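## Task

Job GT-3195 halted after its step 3, and every run done so far is valid. Carry out steps 4 and 5, then stop. Step 4: take PCR plate M95 from D3, set it in TC's block, latch the lid and press BEGIN. Step 5: take sample plate T46 from D2 to the transfer station S1. Let the run finish. Every plate you move must finish seated: lying flat within its locators, with well A1 in the corner marked A1. TC, the gel base GB and the gel imager IM are loose; each must finish no more than about a finger's width from its starting spot, upright and almost unrotated. Anything kept in place only by the robot at the end is not counted, so release and back the hand away when finished.

## Robot and tools

Robot: a single six-joint xArm6 with a two-finger parallel gripper and a wrist camera. There is one arm, so every motion argument describes that one hand.

Frames. The scene frame has its origin on the table top under the arm base; +z is up, and +y is to the left when looking along +x. The base may sit slightly tilted. Motion offsets, however, are given in the gripper's own axes: its fingers point along gripper +z and open and close along gripper y. end_effector_position is the point between the pads when closed, about 2 cm short of the fingertips; closing pushes the tips roughly 10 mm further along +z. The wrist camera frame has +z looking forward, +x to the image right, +y down.

execute_actions(actions): a list of actions run in order. Each action is a table of 0 to 15 rows; each row lasts one control step (1/30 s), and a short table repeats its final row until 15 steps pass. A row is 7 numbers in [-1, 1]: dx, dy, dz, rx, ry, rz, opening. The first six are an offset, not a pose: the target relative to the gripper's measured pose at the start of that action (for a call's first action, the last pose reported in this scene), in gripper axes. Every row is measured from that same start, not from the row before. Scale: 1.0 equals 0.6 m for dx, dy, dz and 180 degrees for rotation; rx, ry, rz form one rotation vector. opening is absolute: +1 fully open (0.084 m between pads), -1 closed. An empty list just returns the current state and images. Per step the command is clipped to 70 mm and 16 degrees from the measured pose, so a far target may need several actions; after an action the arm stops at the last clipped pose.

move(target, speed, blocking): drives the hand in a straight line toward one target. target is one 7-number row laid out as above, an offset in gripper axes from the pose shown in this scene's latest result that has one, with an absolute opening sent at the start. speed is the path's top speed in m/s, 0.002 to 0.5 (default 0.25); rotation is capped at twice that in rad/s. The path lasts 0.5 to 10 s and is cut off at 10 s. It does not avoid obstacles, the hand may lag, stray or overshoot the speed (mostly with a nearly straight arm), and a faster move or a target set deeper past a contact hits and presses harder. With blocking=false the result arrives after 0.5 s while motion continues; until a result shows the move ended, other moves and action rows are refused, so call wait or stop. The result adds a move: line giving the ending (done, off_target, moving, held, fault), limits that acted (paced means the pose was clipped; held means a check blocked some steps, after which the arm may surge), and distance from target.

wait(seconds): 0 to 10; lets time pass while holding the last command, returning early if a running move ends. stop(): brakes a running move; it needs braking room, and the fingers keep moving. zoom_image(camera, region): camera is cam_head_left, cam_head_right or cam_wrist (each 504x504); region is [x0, y0, x1, y1] in pixels from the top-left corner, at most 504 by 504. read_manual(section): returns URDF licence texts, default "licences". finished_scene(scene): ends the current scene (give its number) irreversibly and reports success; the goal must already hold and stay held.

Results. The state line shows end_effector_position (m), end_effector_quat_wxyz and velocities (m/s, rad/s) in the scene frame; at long reach the printed position may be off. grip_measured is the measured opening on the command scale. Hand target is the pose the controller is heading toward. Calls that ran actions list positions at some steps, with HELD where a row was held back. A pose unreachable line means the clearance check (which treats the base mount as part of the arm) altered or blocked the command. MOTOR HOT appears from 65 °C; at 80 °C an OVER-TEMPERATURE FAULT brakes the arm until it cools. Holding loads heats motors.

Gripping. Keep commanding an opening clearly under grip_measured to hold; the bigger the gap, the harder the squeeze (about 24 N per pad on parts up to about 6 cm). Fast closing can squeeze too hard. Grip plates, blocks or reservoirs only across their width, on the body above the flange; a pad forced down over a flange may jam.

Limits. Joint ranges (rad): waist -6.283 to 6.283, shoulder -2.059 to 2.094, elbow -3.927 to 0.192, forearm roll -6.283 to 6.283, wrist pitch -1.693 to 3.142, wrist roll -6.283 to 6.283. Load limits (N m): waist 44, shoulder 44, elbow 26.4, forearm roll 26.4, wrist pitch 17.6, wrist roll 17.6, held weight included. Reaching one causes a torque fault: the joint backs off, holds 10 s and the rest of the call is dropped. Pressing against something firm builds force until the hand is withdrawn; zero offsets do not relieve it.

Stations. D1 to D3 are handler deck positions, D3 closest to the robot. LH, in front of TC, has two buttons; START is the left one as you face it and works when LH's lamp is green. The handler strip is green only while running and red on a fault (e.g. its head blocked); once LH's lamp is also red, START parks the head. TC's lamp is blue only while running; BEGIN, the leftmost key of the bottom panel row, works when the lamp is green and the lid is latched. Latched means lid fully down and handle fully down on its stop. Lower the lid by hand gently; never drop or slam it. If a closed lid is not latched, lift the handle fully and push it back down onto its stop without releasing. A run is invalid if any plate it uses is not seated or the preceding run was invalid; the devices do not show this, but runs may be repeated. Well A1 sits at the labelled short end, in the corner opposite the labelled long side. Loose objects may get nudged occasionally. Never knock anything off the table.

Each tool is called after "Emit:" as name(argument=value, ...), one argument or row to a line, values as JSON.

## Session

Emit:
execute_actions(
  actions=[],
)

Scene clock: 0.00 s.
end_effector_position=(+0.4394, +0.2564, +0.1710) grip_measured=+1.00 end_effector_quat_wxyz=(+0.213, -0.070, +0.945, +0.237) end_effector_velocity=(-0.000, -0.000, -0.001) end_effector_angular_velocity=(-0.000, +0.002, -0.001)
Joint positions: [ 0.205  0.32  -0.883 -1.679 -0.413 -1.303  0.084]
Joint velocities: [-0.001  0.001  0.001  0.     0.    -0.    -0.   ]
Hand target: +0.439, +0.256, +0.171; +0.213, -0.070, +0.945, +0.237

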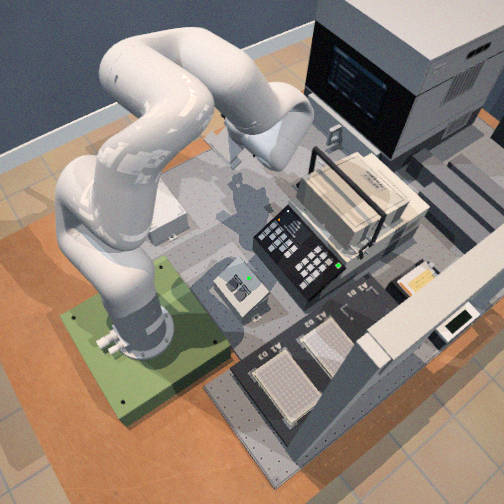

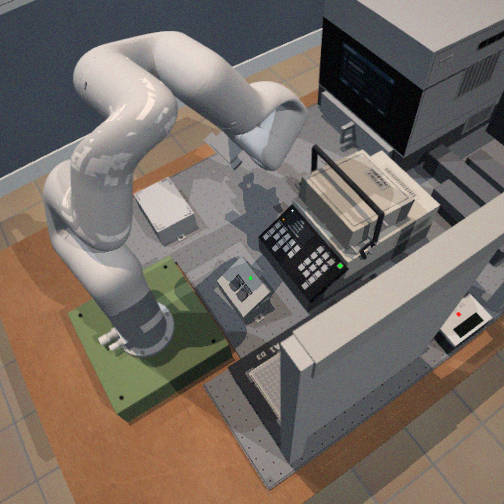

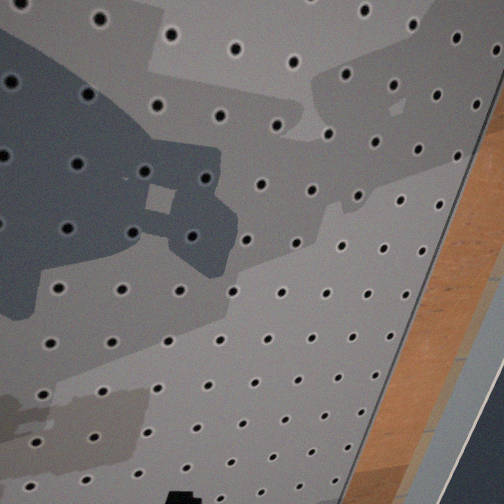

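Emit:
move(
  target=[-0.16,0.153,-0.292,0,0,0,1],
  speed=0.15,
)

Scene clock: 13.27 s.
end_effector_position=(+0.4390, +0.2565, +0.3898) grip_measured=+1.00 end_effector_quat_wxyz=(+0.211, -0.070, +0.946, +0.236) end_effector_velocity=(+0.000, -0.001, +0.002) end_effector_angular_velocity=(-0.003, +0.005, -0.003)
Joint positions: [ 0.334  0.117 -1.468 -2.676 -0.85  -0.051  0.084]
Joint velocities: [ 0.002  0.003 -0.013 -0.011 -0.011  0.016  0.   ]
Hand target: +0.439, +0.257, +0.391; +0.212, -0.070, +0.946, +0.236
Off the commanded pose: 0.001 m, 0 deg.
move: done

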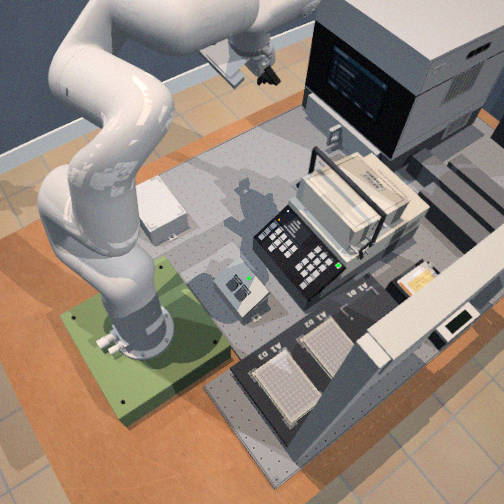

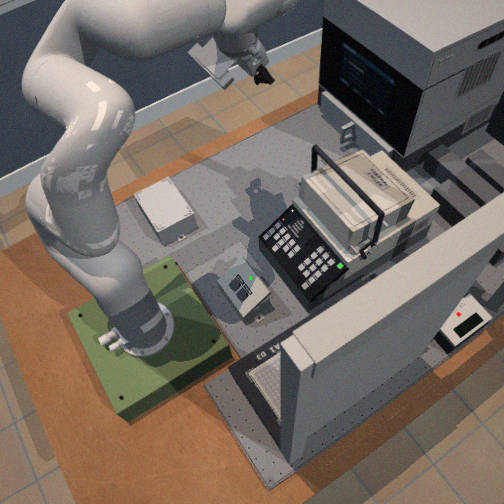

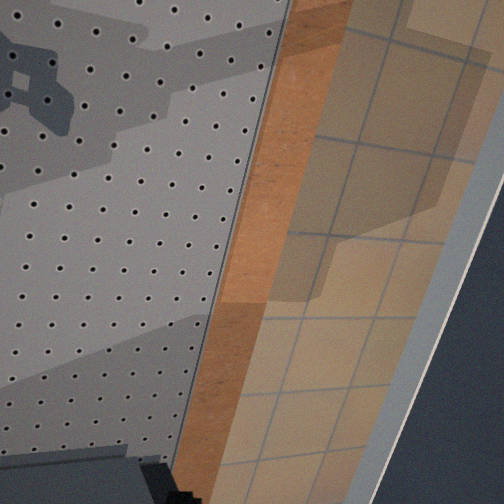

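Emit:
move(
  target=[-0.269,-0.013,-0.005,0.01,-0.199,0,1],
  speed=0.15,
)

Emit:
move(
  target=[-0.269,-0.013,-0.005,0.01,-0.199,0,1],
  speed=0.1,
)

Scene clock: 24.37 s.
end_effector_position=(+0.5850, +0.2537, +0.4590) grip_measured=+1.00 end_effector_quat_wxyz=(+0.493, +0.009, +0.838, +0.232) end_effector_velocity=(-0.000, +0.002, +0.001) end_effector_angular_velocity=(-0.000, -0.004, +0.003)
Joint positions: [ 0.334  0.117 -1.467 -2.671 -0.224 -0.056  0.084]
Joint velocities: [ 0.001 -0.001  0.002  0.015  0.003 -0.017  0.   ]
Hand target: +0.585, +0.254, +0.459; +0.493, +0.009, +0.838, +0.232
Off the commanded pose: 0.000 m, 0 deg.
move: done

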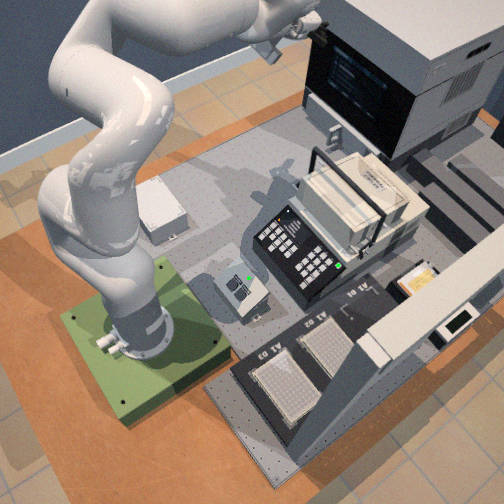

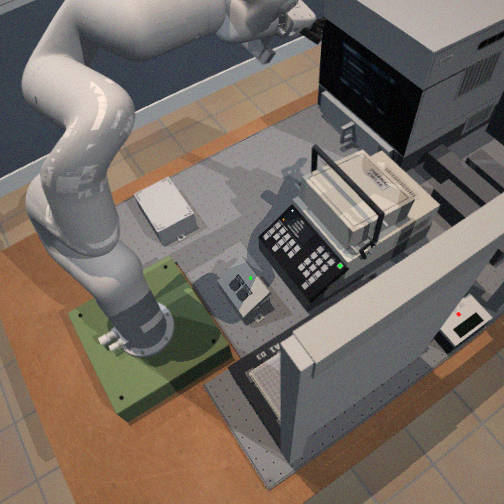

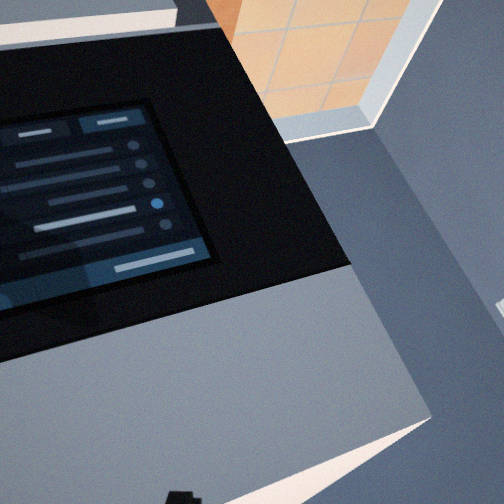

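Scene clock: 27.87 s.
end_effector_position=(+0.6670, +0.2064, +0.5899) grip_measured=+1.00 end_effector_quat_wxyz=(+0.727, +0.088, +0.650, +0.205) end_effector_velocity=(+0.001, -0.001, -0.000) end_effector_angular_velocity=(+0.002, -0.001, -0.002)
Joint positions: [ 0.336  0.117 -1.468 -2.677  0.402 -0.049  0.084]
Joint velocities: [-0.001  0.001  0.     0.     0.003  0.002  0.   ]
Hand target: +0.667, +0.206, +0.590; +0.727, +0.088, +0.650, +0.205
Off the commanded pose: 0.000 m, 0 deg.
move: done

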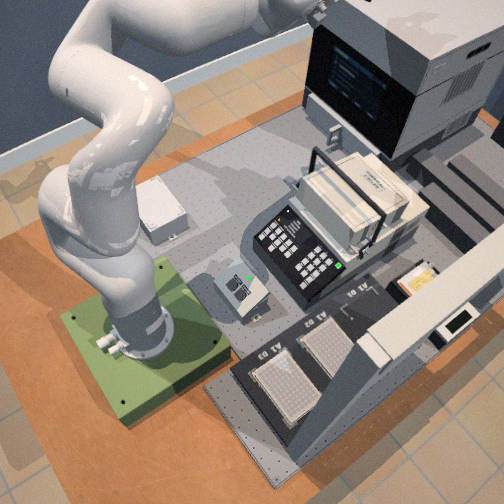

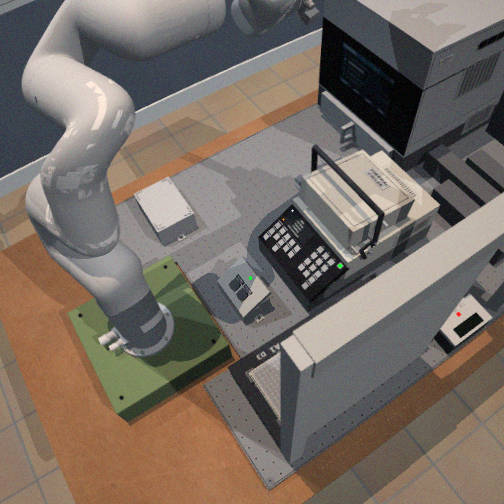

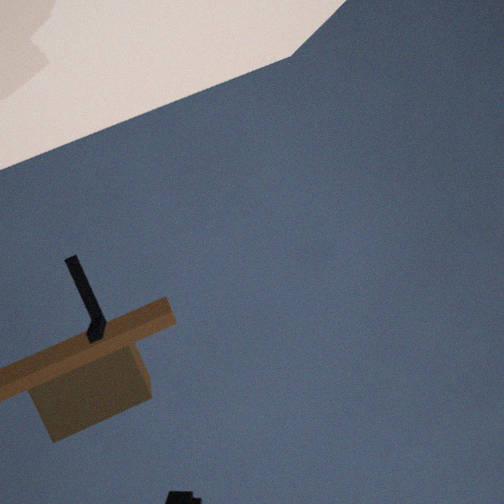

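Emit:
move(
  target=[0.207,0.583,-0.302,-0.174,0.075,0.027,1],
  speed=0.15,
)

Scene clock: 43.10 s.
end_effector_position=(+0.4342, +0.5469, +0.5887) grip_measured=+1.00 end_effector_quat_wxyz=(+0.634, -0.109, +0.646, +0.411) end_effector_velocity=(-0.001, +0.001, -0.001) end_effector_angular_velocity=(-0.000, +0.002, +0.003)
Joint positions: [ 0.936  0.119 -1.467 -2.683  0.405 -0.044  0.084]
Joint velocities: [ 0.002  0.002 -0.002  0.    -0.001  0.001  0.   ]
Hand target: +0.434, +0.547, +0.588; +0.633, -0.109, +0.646, +0.411
Off the commanded pose: 0.001 m, 0 deg.
move: done

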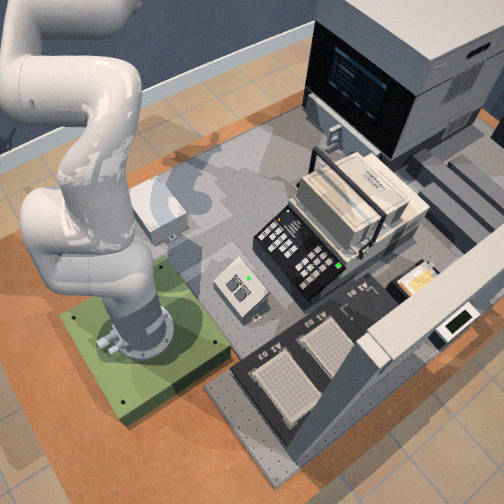

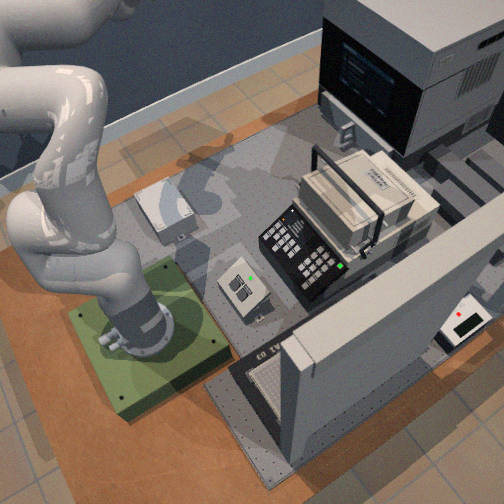

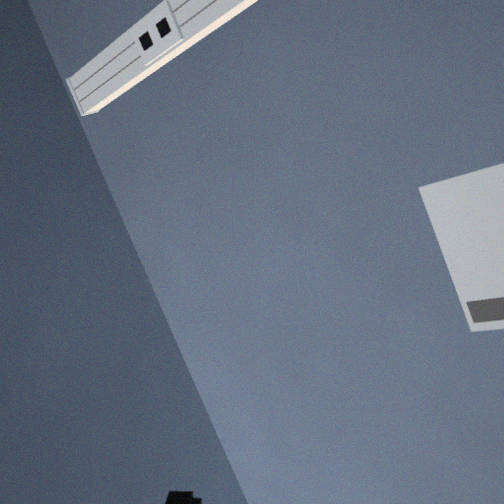

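Emit:
move(
  target=[0.019,-0.037,-0.0075,0.112,0.005,0.2615,1],
  speed=0.3,
)

Emit:
move(
  target=[0.019,-0.037,-0.0075,0.112,0.005,0.2615,1],
  speed=0.3,
)

Emit:
move(
  target=[0.019,-0.037,-0.0075,0.112,0.005,0.2615,1],
  speed=0.3,
)

Scene clock: 55.63 s.
end_effector_position=(+0.4435, +0.5343, +0.5692) grip_measured=+1.00 end_effector_quat_wxyz=(+0.422, +0.263, +0.700, +0.512) end_effector_velocity=(-0.000, +0.000, -0.001) end_effector_angular_velocity=(+0.000, +0.006, -0.001)
Joint positions: [ 0.937  0.119 -1.466 -1.793  0.405 -0.04   0.084]
Joint velocities: [ 0.001  0.001 -0.     0.013  0.    -0.008  0.   ]
Hand target: +0.444, +0.534, +0.569; +0.422, +0.263, +0.700, +0.512
Off the commanded pose: 0.000 m, 0 deg.
move: done

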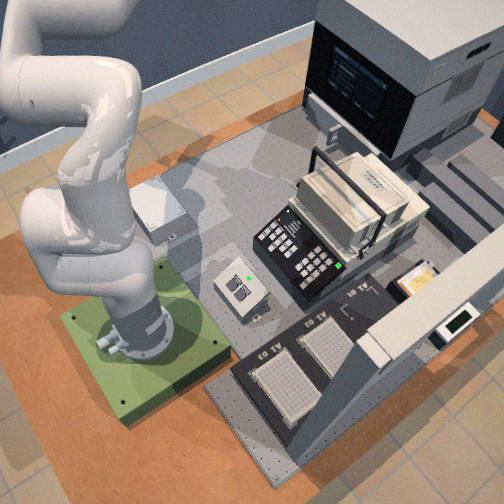

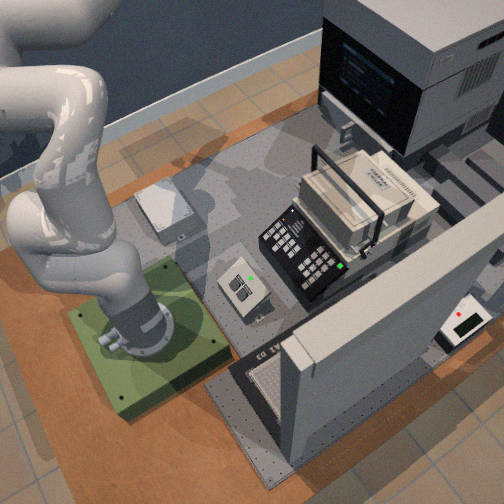

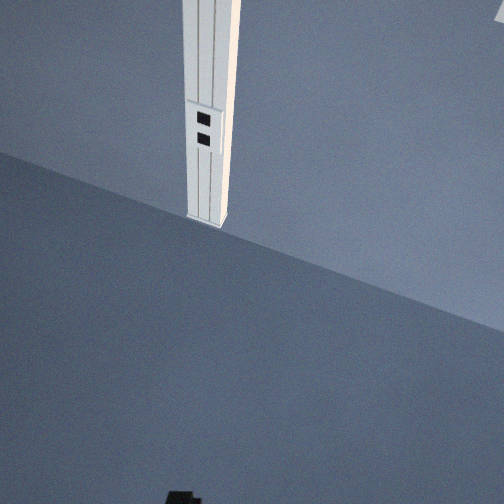

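Scene clock: 57.60 s.
end_effector_position=(+0.4354, +0.5337, +0.5456) grip_measured=+1.00 end_effector_quat_wxyz=(+0.127, +0.583, +0.617, +0.513) end_effector_velocity=(-0.000, +0.000, +0.001) end_effector_angular_velocity=(+0.001, +0.004, +0.001)
Joint positions: [ 0.937  0.119 -1.466 -0.902  0.404 -0.037  0.084]
Joint velocities: [ 0.001  0.    -0.002  0.012  0.001 -0.009  0.   ]
Hand target: +0.435, +0.534, +0.546; +0.127, +0.583, +0.617, +0.513
Off the commanded pose: 0.000 m, 0 deg.
move: done

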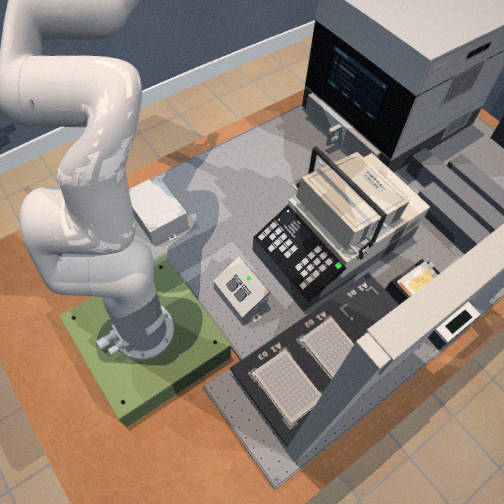

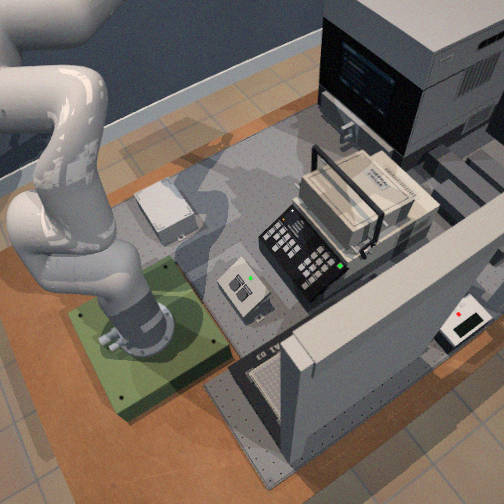

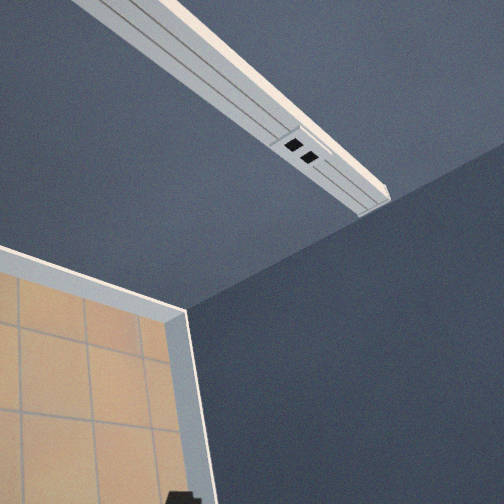

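Scene clock: 59.57 s.
end_effector_position=(+0.4160, +0.5456, +0.5354) grip_measured=+1.00 end_effector_quat_wxyz=(-0.192, +0.789, +0.412, +0.413) end_effector_velocity=(+0.001, -0.000, -0.003) end_effector_angular_velocity=(-0.001, +0.006, +0.001)
Joint positions: [ 0.937  0.119 -1.466 -0.009  0.402 -0.036  0.084]
Joint velocities: [-0.002  0.001  0.003  0.012 -0.    -0.009  0.   ]
Hand target: +0.416, +0.546, +0.535; -0.193, +0.789, +0.412, +0.413
Off the commanded pose: 0.000 m, 0 deg.
move: done

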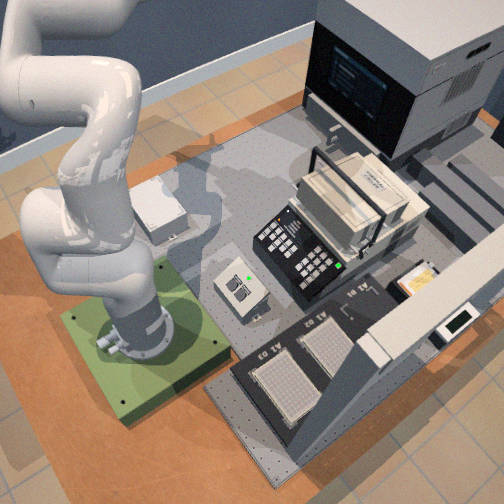

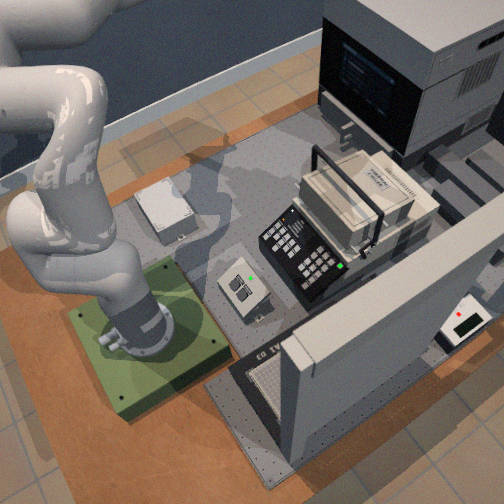

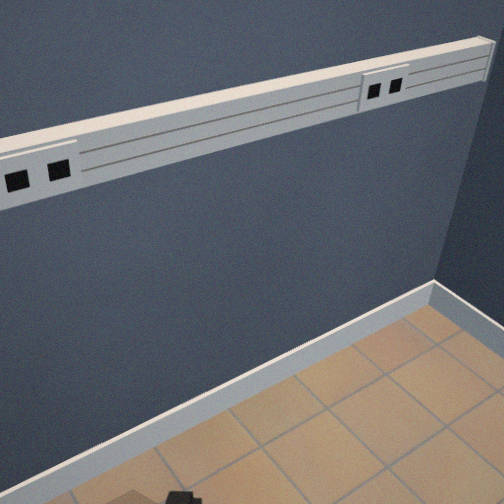

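Emit:
move(
  target=[-0.269,-0.013,-0.005,0.01,-0.199,0,1],
)

Scene clock: 76.90 s.
end_effector_position=(+0.3570, +0.4689, +0.4066) grip_measured=+1.00 end_effector_quat_wxyz=(-0.068, +0.875, +0.457, +0.145) end_effector_velocity=(-0.000, -0.001, +0.001) end_effector_angular_velocity=(-0.002, +0.001, -0.000)
Joint positions: [ 0.938  0.119 -1.467 -0.001  1.027 -0.043  0.084]
Joint velocities: [-0.    -0.002 -0.001  0.     0.005  0.    -0.   ]
Hand target: +0.357, +0.469, +0.406; -0.068, +0.875, +0.458, +0.144
Off the commanded pose: 0.001 m, 0 deg.
move: done

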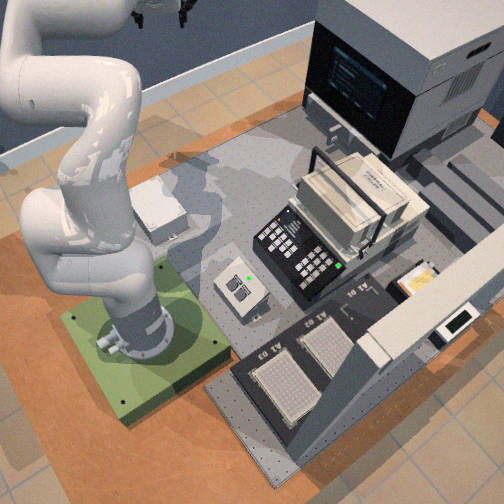

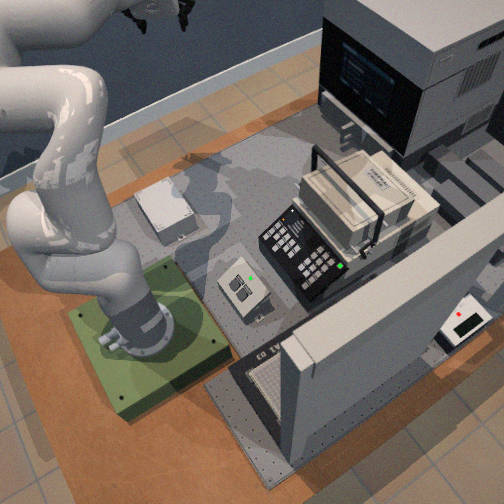

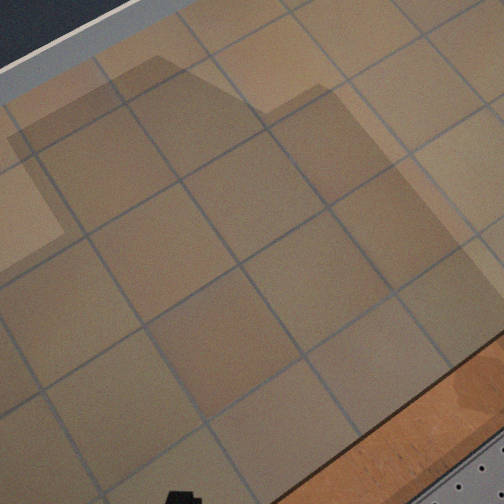

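Emit:
move(
  target=[-0.138,0,0.018,0.004,-0.102,0,1],
)

Scene clock: 85.03 s.
end_effector_position=(+0.3146, +0.4070, +0.3705) grip_measured=+1.00 end_effector_quat_wxyz=(+0.000, +0.886, +0.463, +0.001) end_effector_velocity=(-0.001, -0.001, -0.001) end_effector_angular_velocity=(-0.004, +0.003, -0.000)
Joint positions: [ 0.931  0.12  -1.47  -0.003  1.349 -0.048  0.084]
Joint velocities: [ 0.     0.     0.001 -0.     0.004  0.001  0.   ]
Hand target: +0.315, +0.407, +0.370; +0.000, +0.886, +0.463, +0.001
Off the commanded pose: 0.000 m, 0 deg.
move: done

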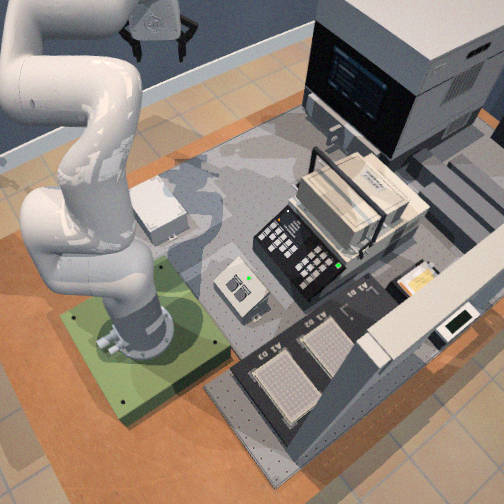

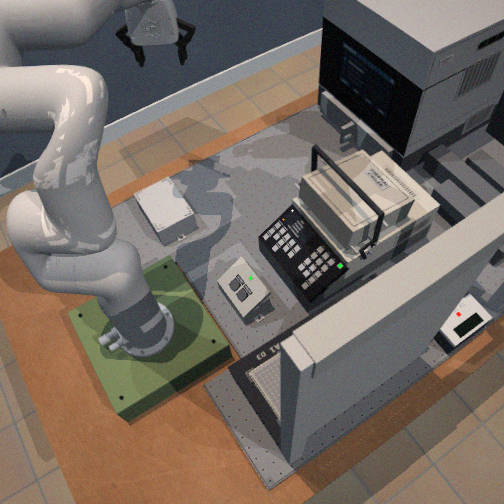

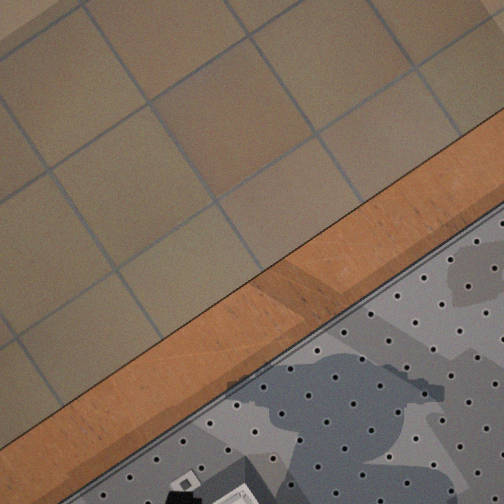

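Emit:
move(
  target=[-0.22,0,0,0,0,0,1],
)

Scene clock: 88.40 s.
end_effector_position=(+0.2396, +0.2986, +0.3701) grip_measured=+1.00 end_effector_quat_wxyz=(+0.000, +0.886, +0.463, +0.001) end_effector_velocity=(-0.001, -0.001, +0.000) end_effector_angular_velocity=(+0.001, -0.001, +0.001)
Joint positions: [ 0.914 -0.338 -0.983 -0.003  1.321 -0.066  0.084]
Joint velocities: [ 0.    -0.007  0.005 -0.     0.    -0.     0.   ]
Hand target: +0.240, +0.298, +0.370; +0.000, +0.886, +0.463, +0.001
Off the commanded pose: 0.000 m, 0 deg.
move: done

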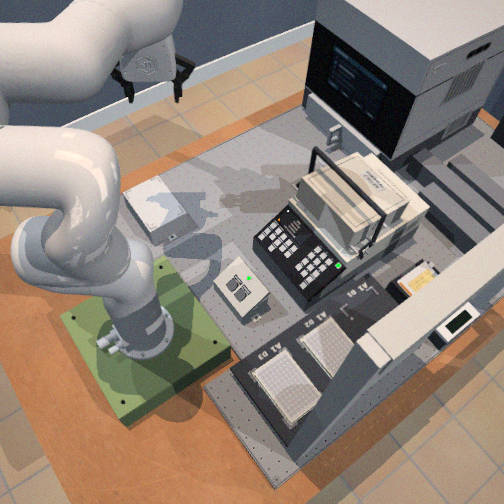

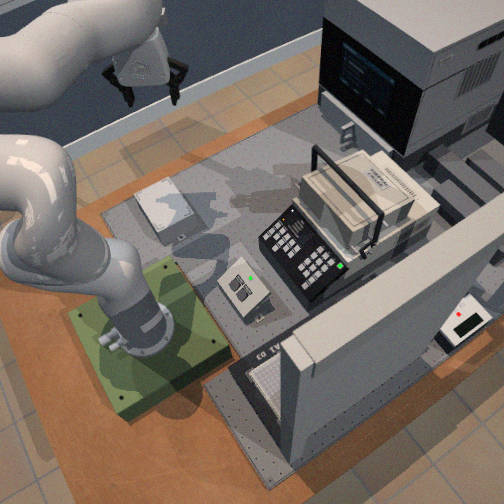

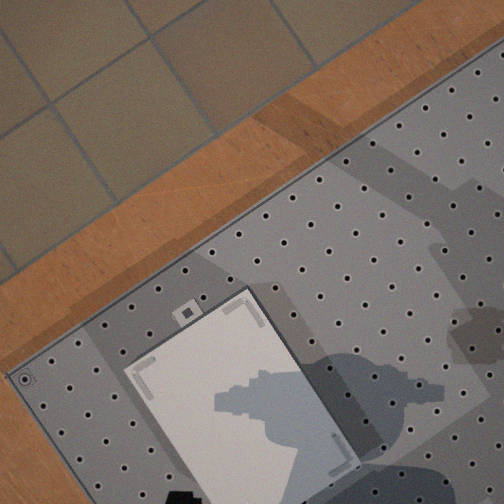

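Emit:
move(
  target=[-0.19,0,0.1,0,0,0,1],
)

Scene clock: 93.90 s.
end_effector_position=(+0.1750, +0.2050, +0.3103) grip_measured=+1.00 end_effector_quat_wxyz=(+0.000, +0.886, +0.463, +0.001) end_effector_velocity=(-0.001, -0.002, -0.001) end_effector_angular_velocity=(-0.001, +0.001, +0.001)
Joint positions: [ 0.884 -0.757 -0.515 -0.003  1.272 -0.095  0.084]
Joint velocities: [ 0.    -0.007  0.007  0.     0.001 -0.001  0.   ]
Hand target: +0.175, +0.205, +0.310; +0.000, +0.886, +0.463, +0.001
Off the commanded pose: 0.000 m, 0 deg.
move: done

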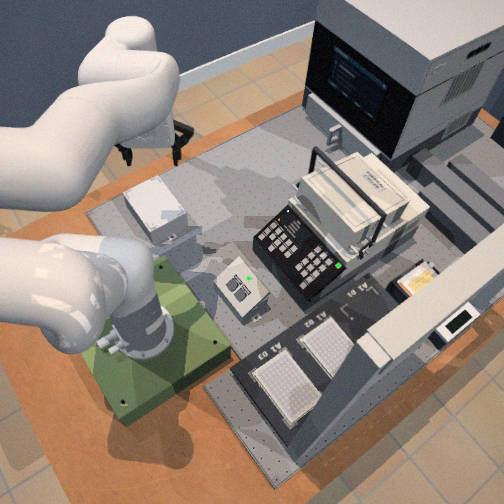

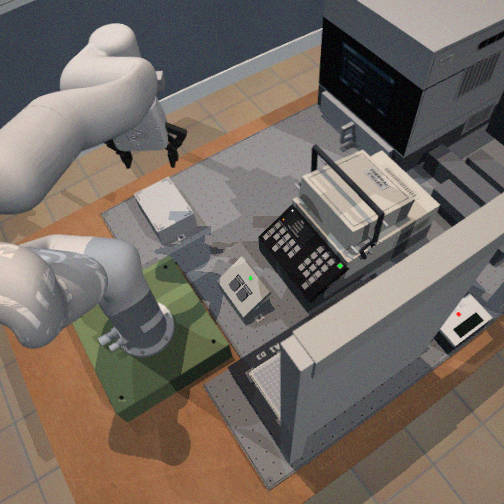

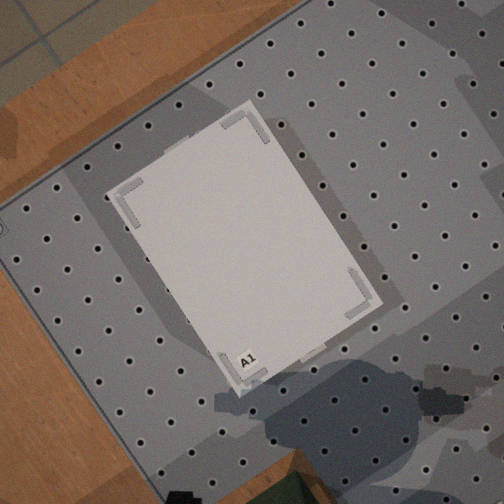

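Emit:
move(
  target=[-0.087,0.618,-0.2,0,0,0.806,1],
  speed=0.2,
)

Scene clock: 109.83 s.
end_effector_position=(+0.4503, -0.0489, +0.4312) grip_measured=+1.00 end_effector_quat_wxyz=(-0.000, +0.708, -0.706, +0.002) end_effector_velocity=(+0.000, -0.000, +0.000) end_effector_angular_velocity=(+0.000, +0.001, -0.005)
Joint positions: [-0.089 -0.089 -1.402 -0.003  1.487  1.463  0.084]
Joint velocities: [-0.001  0.002 -0.003 -0.     0.002  0.004  0.   ]
Hand target: +0.450, -0.049, +0.431; -0.000, +0.708, -0.706, +0.002
Off the commanded pose: 0.001 m, 0 deg.
move: done

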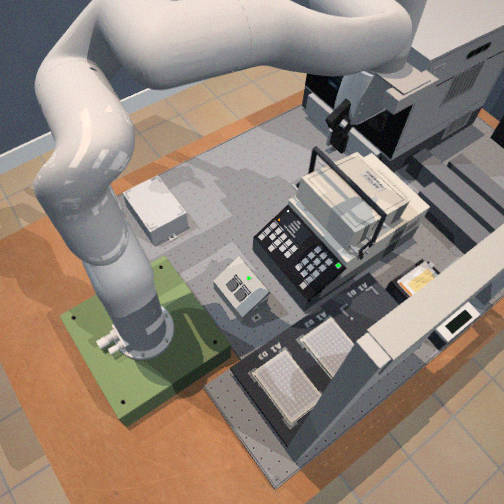

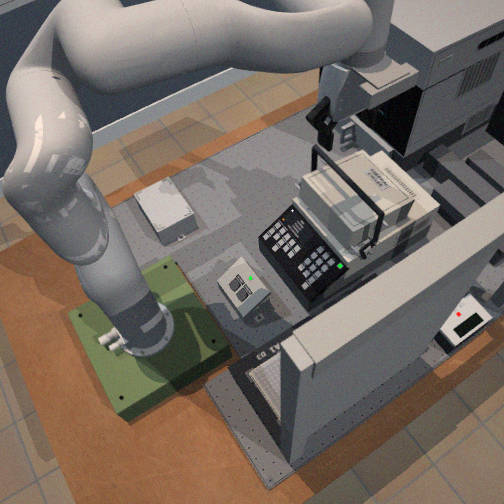

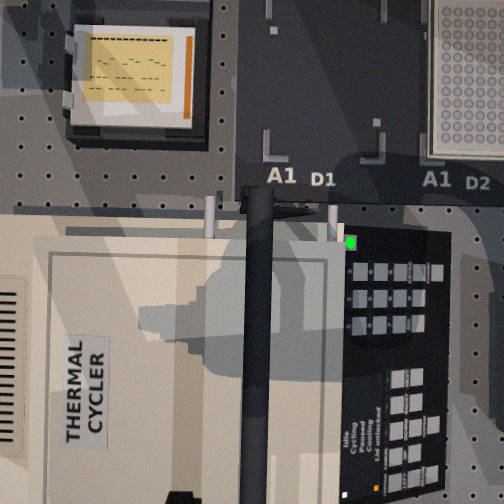

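Emit:
move(
  target=[0,-0.05,0.19,0,0,0,1],
  speed=0.08,
)

Scene clock: 116.37 s.
end_effector_position=(+0.4806, -0.0491, +0.3177) grip_measured=+1.00 end_effector_quat_wxyz=(-0.001, +0.708, -0.706, +0.002) end_effector_velocity=(+0.001, +0.000, -0.000) end_effector_angular_velocity=(-0.000, -0.002, +0.000)
Joint positions: [-0.083  0.021 -1.201 -0.004  1.175  1.47   0.084]
Joint velocities: [ 0.001  0.     0.001  0.    -0.004  0.001  0.   ]
Hand target: +0.480, -0.049, +0.317; -0.000, +0.708, -0.706, +0.002
Off the commanded pose: 0.000 m, 0 deg.
move: done

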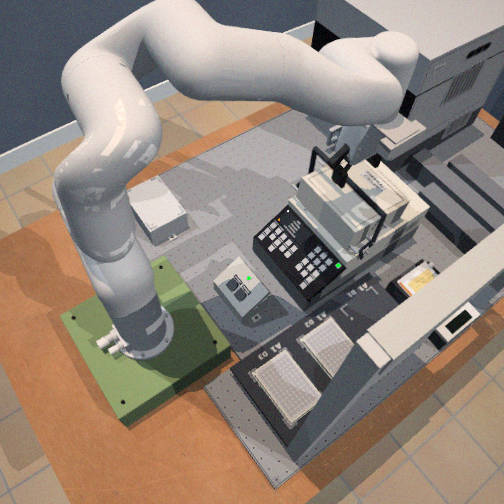

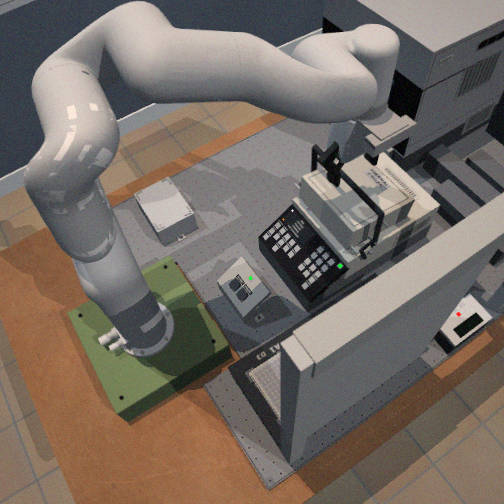

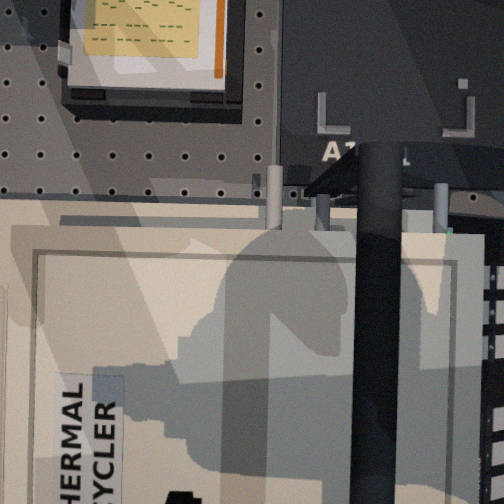

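Emit:
move(
  target=[0,0.005,0.063,0,0,0,-0.2],
  speed=0.03,
)

Emit:
move(
  target=[0,0,0,0,0,0,-1],
)

Scene clock: 121.63 s.
end_effector_position=(+0.4777, -0.0492, +0.2801) grip_measured=-0.22 end_effector_quat_wxyz=(-0.001, +0.708, -0.706, +0.002) end_effector_velocity=(+0.001, +0.000, +0.000) end_effector_angular_velocity=(-0.000, -0.003, +0.002)
Joint positions: [-0.084  0.04  -1.113 -0.004  1.068  1.469  0.035]
Joint velocities: [ 0.001 -0.     0.001 -0.    -0.003 -0.001 -0.   ]
Hand target: +0.478, -0.049, +0.280; -0.001, +0.708, -0.706, +0.002
Off the commanded pose: 0.000 m, 0 deg.
move: done

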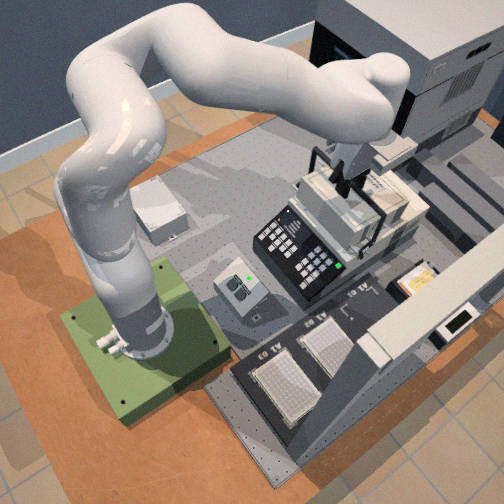

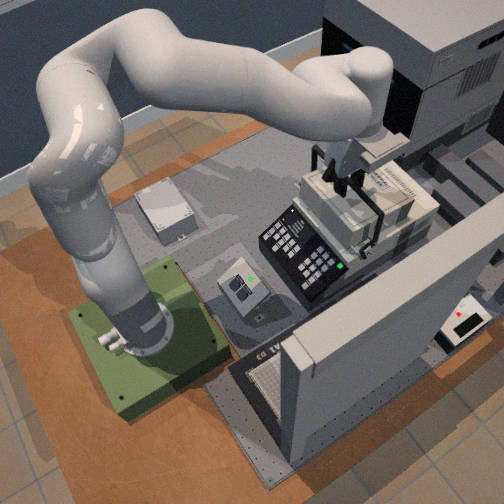

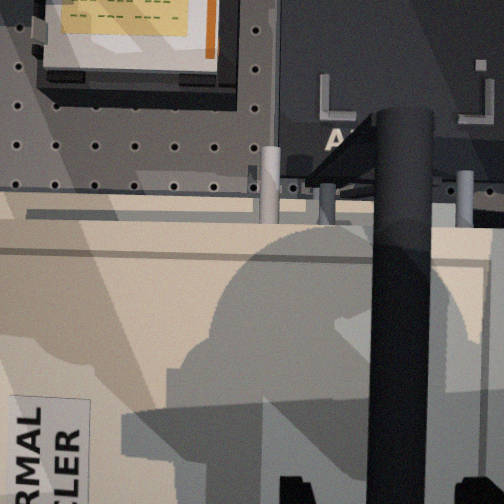

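Scene clock: 122.13 s.
end_effector_position=(+0.4778, -0.0492, +0.2801) grip_measured=-0.74 end_effector_quat_wxyz=(-0.001, +0.708, -0.706, +0.002) end_effector_velocity=(-0.000, -0.000, -0.001) end_effector_angular_velocity=(-0.000, +0.001, +0.000)
Joint positions: [-0.084  0.04  -1.113 -0.004  1.068  1.47   0.012]
Joint velocities: [-0.001  0.001  0.001 -0.    -0.    -0.001  0.   ]
Hand target: +0.478, -0.049, +0.280; -0.001, +0.708, -0.706, +0.002
Off the commanded pose: 0.000 m, 0 deg.
move: done

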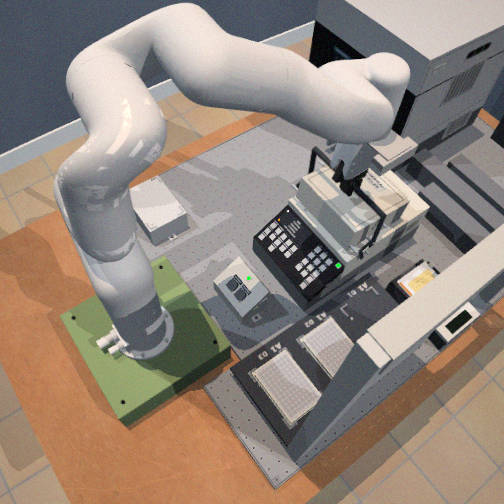

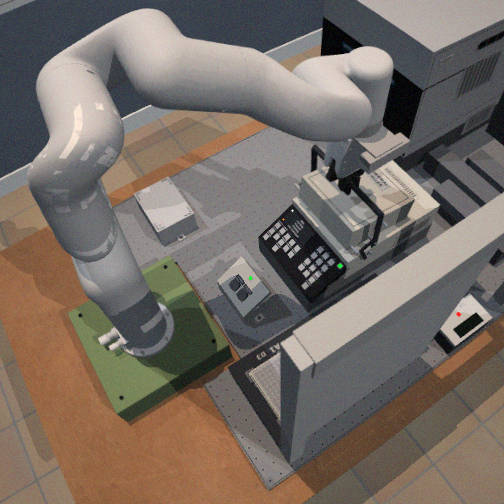

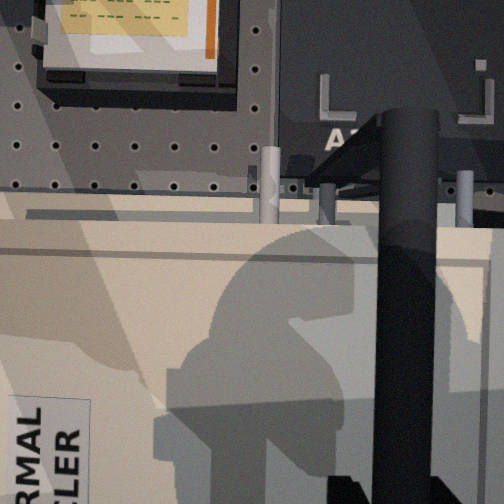

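Emit:
move(
  target=[0,-0.048,-0.008,0,0,0,-1],
  speed=0.015,
)

Emit:
move(
  target=[0,-0.047,-0.014,0,0,0,-1],
  speed=0.015,
)

Emit:
move(
  target=[0,-0.032,-0.028,0,0,0,-1],
  speed=0.015,
)

Scene clock: 130.33 s.
end_effector_position=(+0.5065, -0.0492, +0.2850) grip_measured=-0.74 end_effector_quat_wxyz=(-0.001, +0.708, -0.706, +0.002) end_effector_velocity=(+0.001, -0.000, +0.001) end_effector_angular_velocity=(-0.000, +0.000, -0.001)
Joint positions: [-0.078  0.131 -1.24  -0.004  1.103  1.475  0.012]
Joint velocities: [ 0.     0.003 -0.005 -0.     0.003  0.001 -0.   ]
Hand target: +0.507, -0.049, +0.285; -0.001, +0.708, -0.706, +0.002
Off the commanded pose: 0.000 m, 0 deg.
move: done

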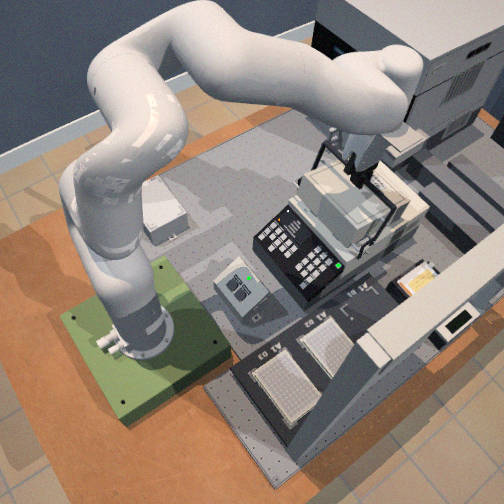

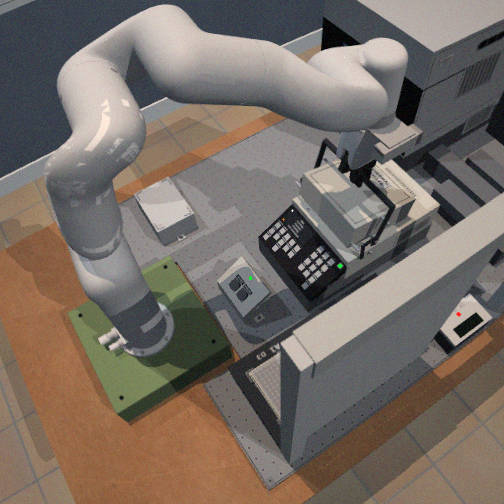

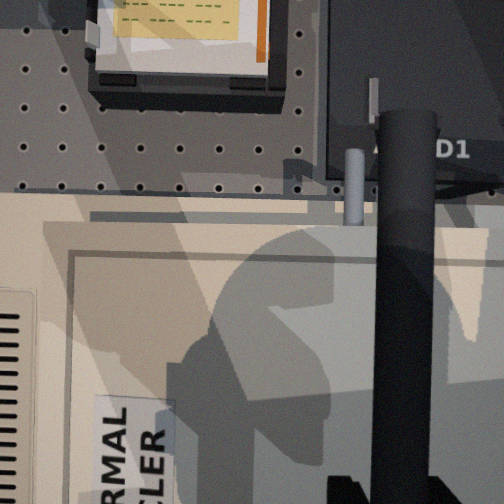

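Scene clock: 132.53 s.
end_effector_position=(+0.5351, -0.0491, +0.2953) grip_measured=-0.74 end_effector_quat_wxyz=(-0.002, +0.708, -0.706, +0.004) end_effector_velocity=(-0.000, -0.000, -0.001) end_effector_angular_velocity=(+0.001, +0.005, +0.001)
Joint positions: [-0.073  0.218 -1.382 -0.004  1.155  1.48   0.012]
Joint velocities: [-0.     0.005 -0.004  0.     0.004 -0.001  0.   ]
Hand target: +0.535, -0.049, +0.293; -0.001, +0.708, -0.706, +0.002
Off the commanded pose: 0.002 m, 0 deg.
move: done

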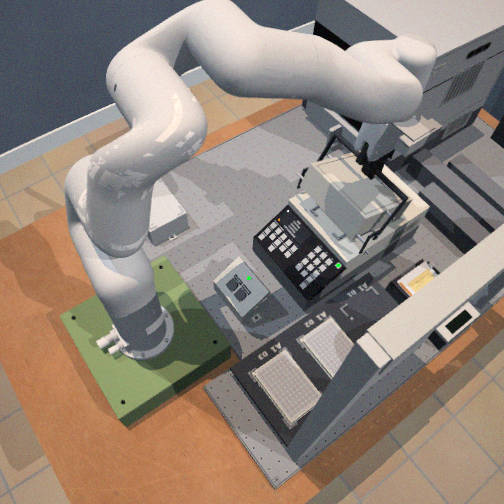

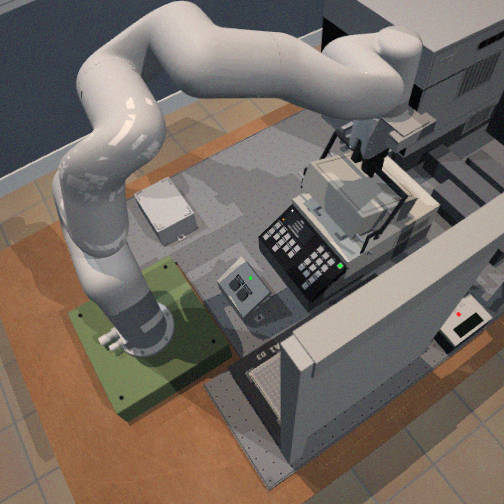

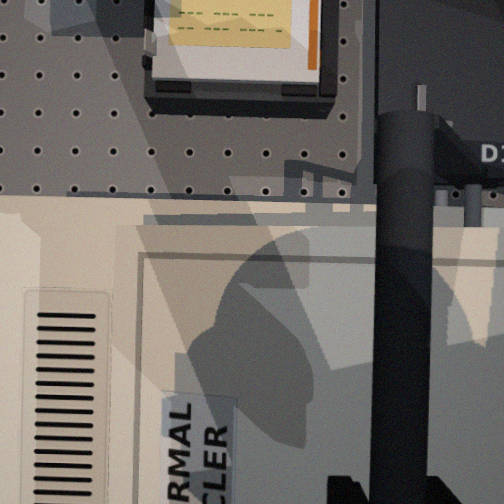

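Scene clock: 134.47 s.
end_effector_position=(+0.5542, -0.0490, +0.3124) grip_measured=-0.74 end_effector_quat_wxyz=(-0.002, +0.708, -0.706, +0.004) end_effector_velocity=(-0.000, -0.000, +0.000) end_effector_angular_velocity=(+0.000, +0.002, -0.000)
Joint positions: [-0.07   0.276 -1.509 -0.004  1.224  1.483  0.012]
Joint velocities: [-0.     0.002 -0.004  0.     0.005  0.    -0.   ]
Hand target: +0.554, -0.049, +0.312; -0.002, +0.708, -0.706, +0.004
Off the commanded pose: 0.000 m, 0 deg.
move: done

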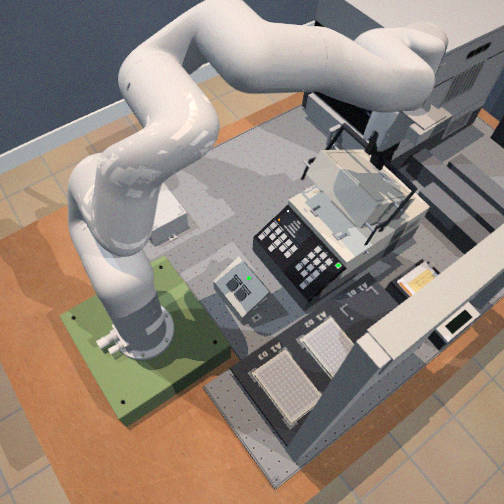

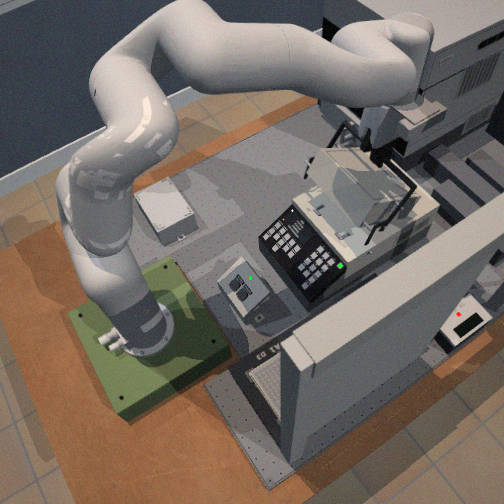

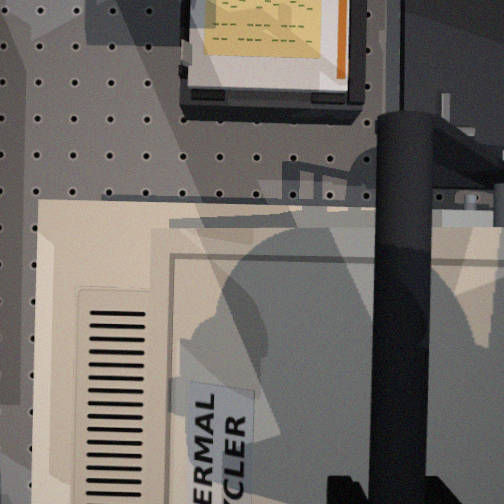

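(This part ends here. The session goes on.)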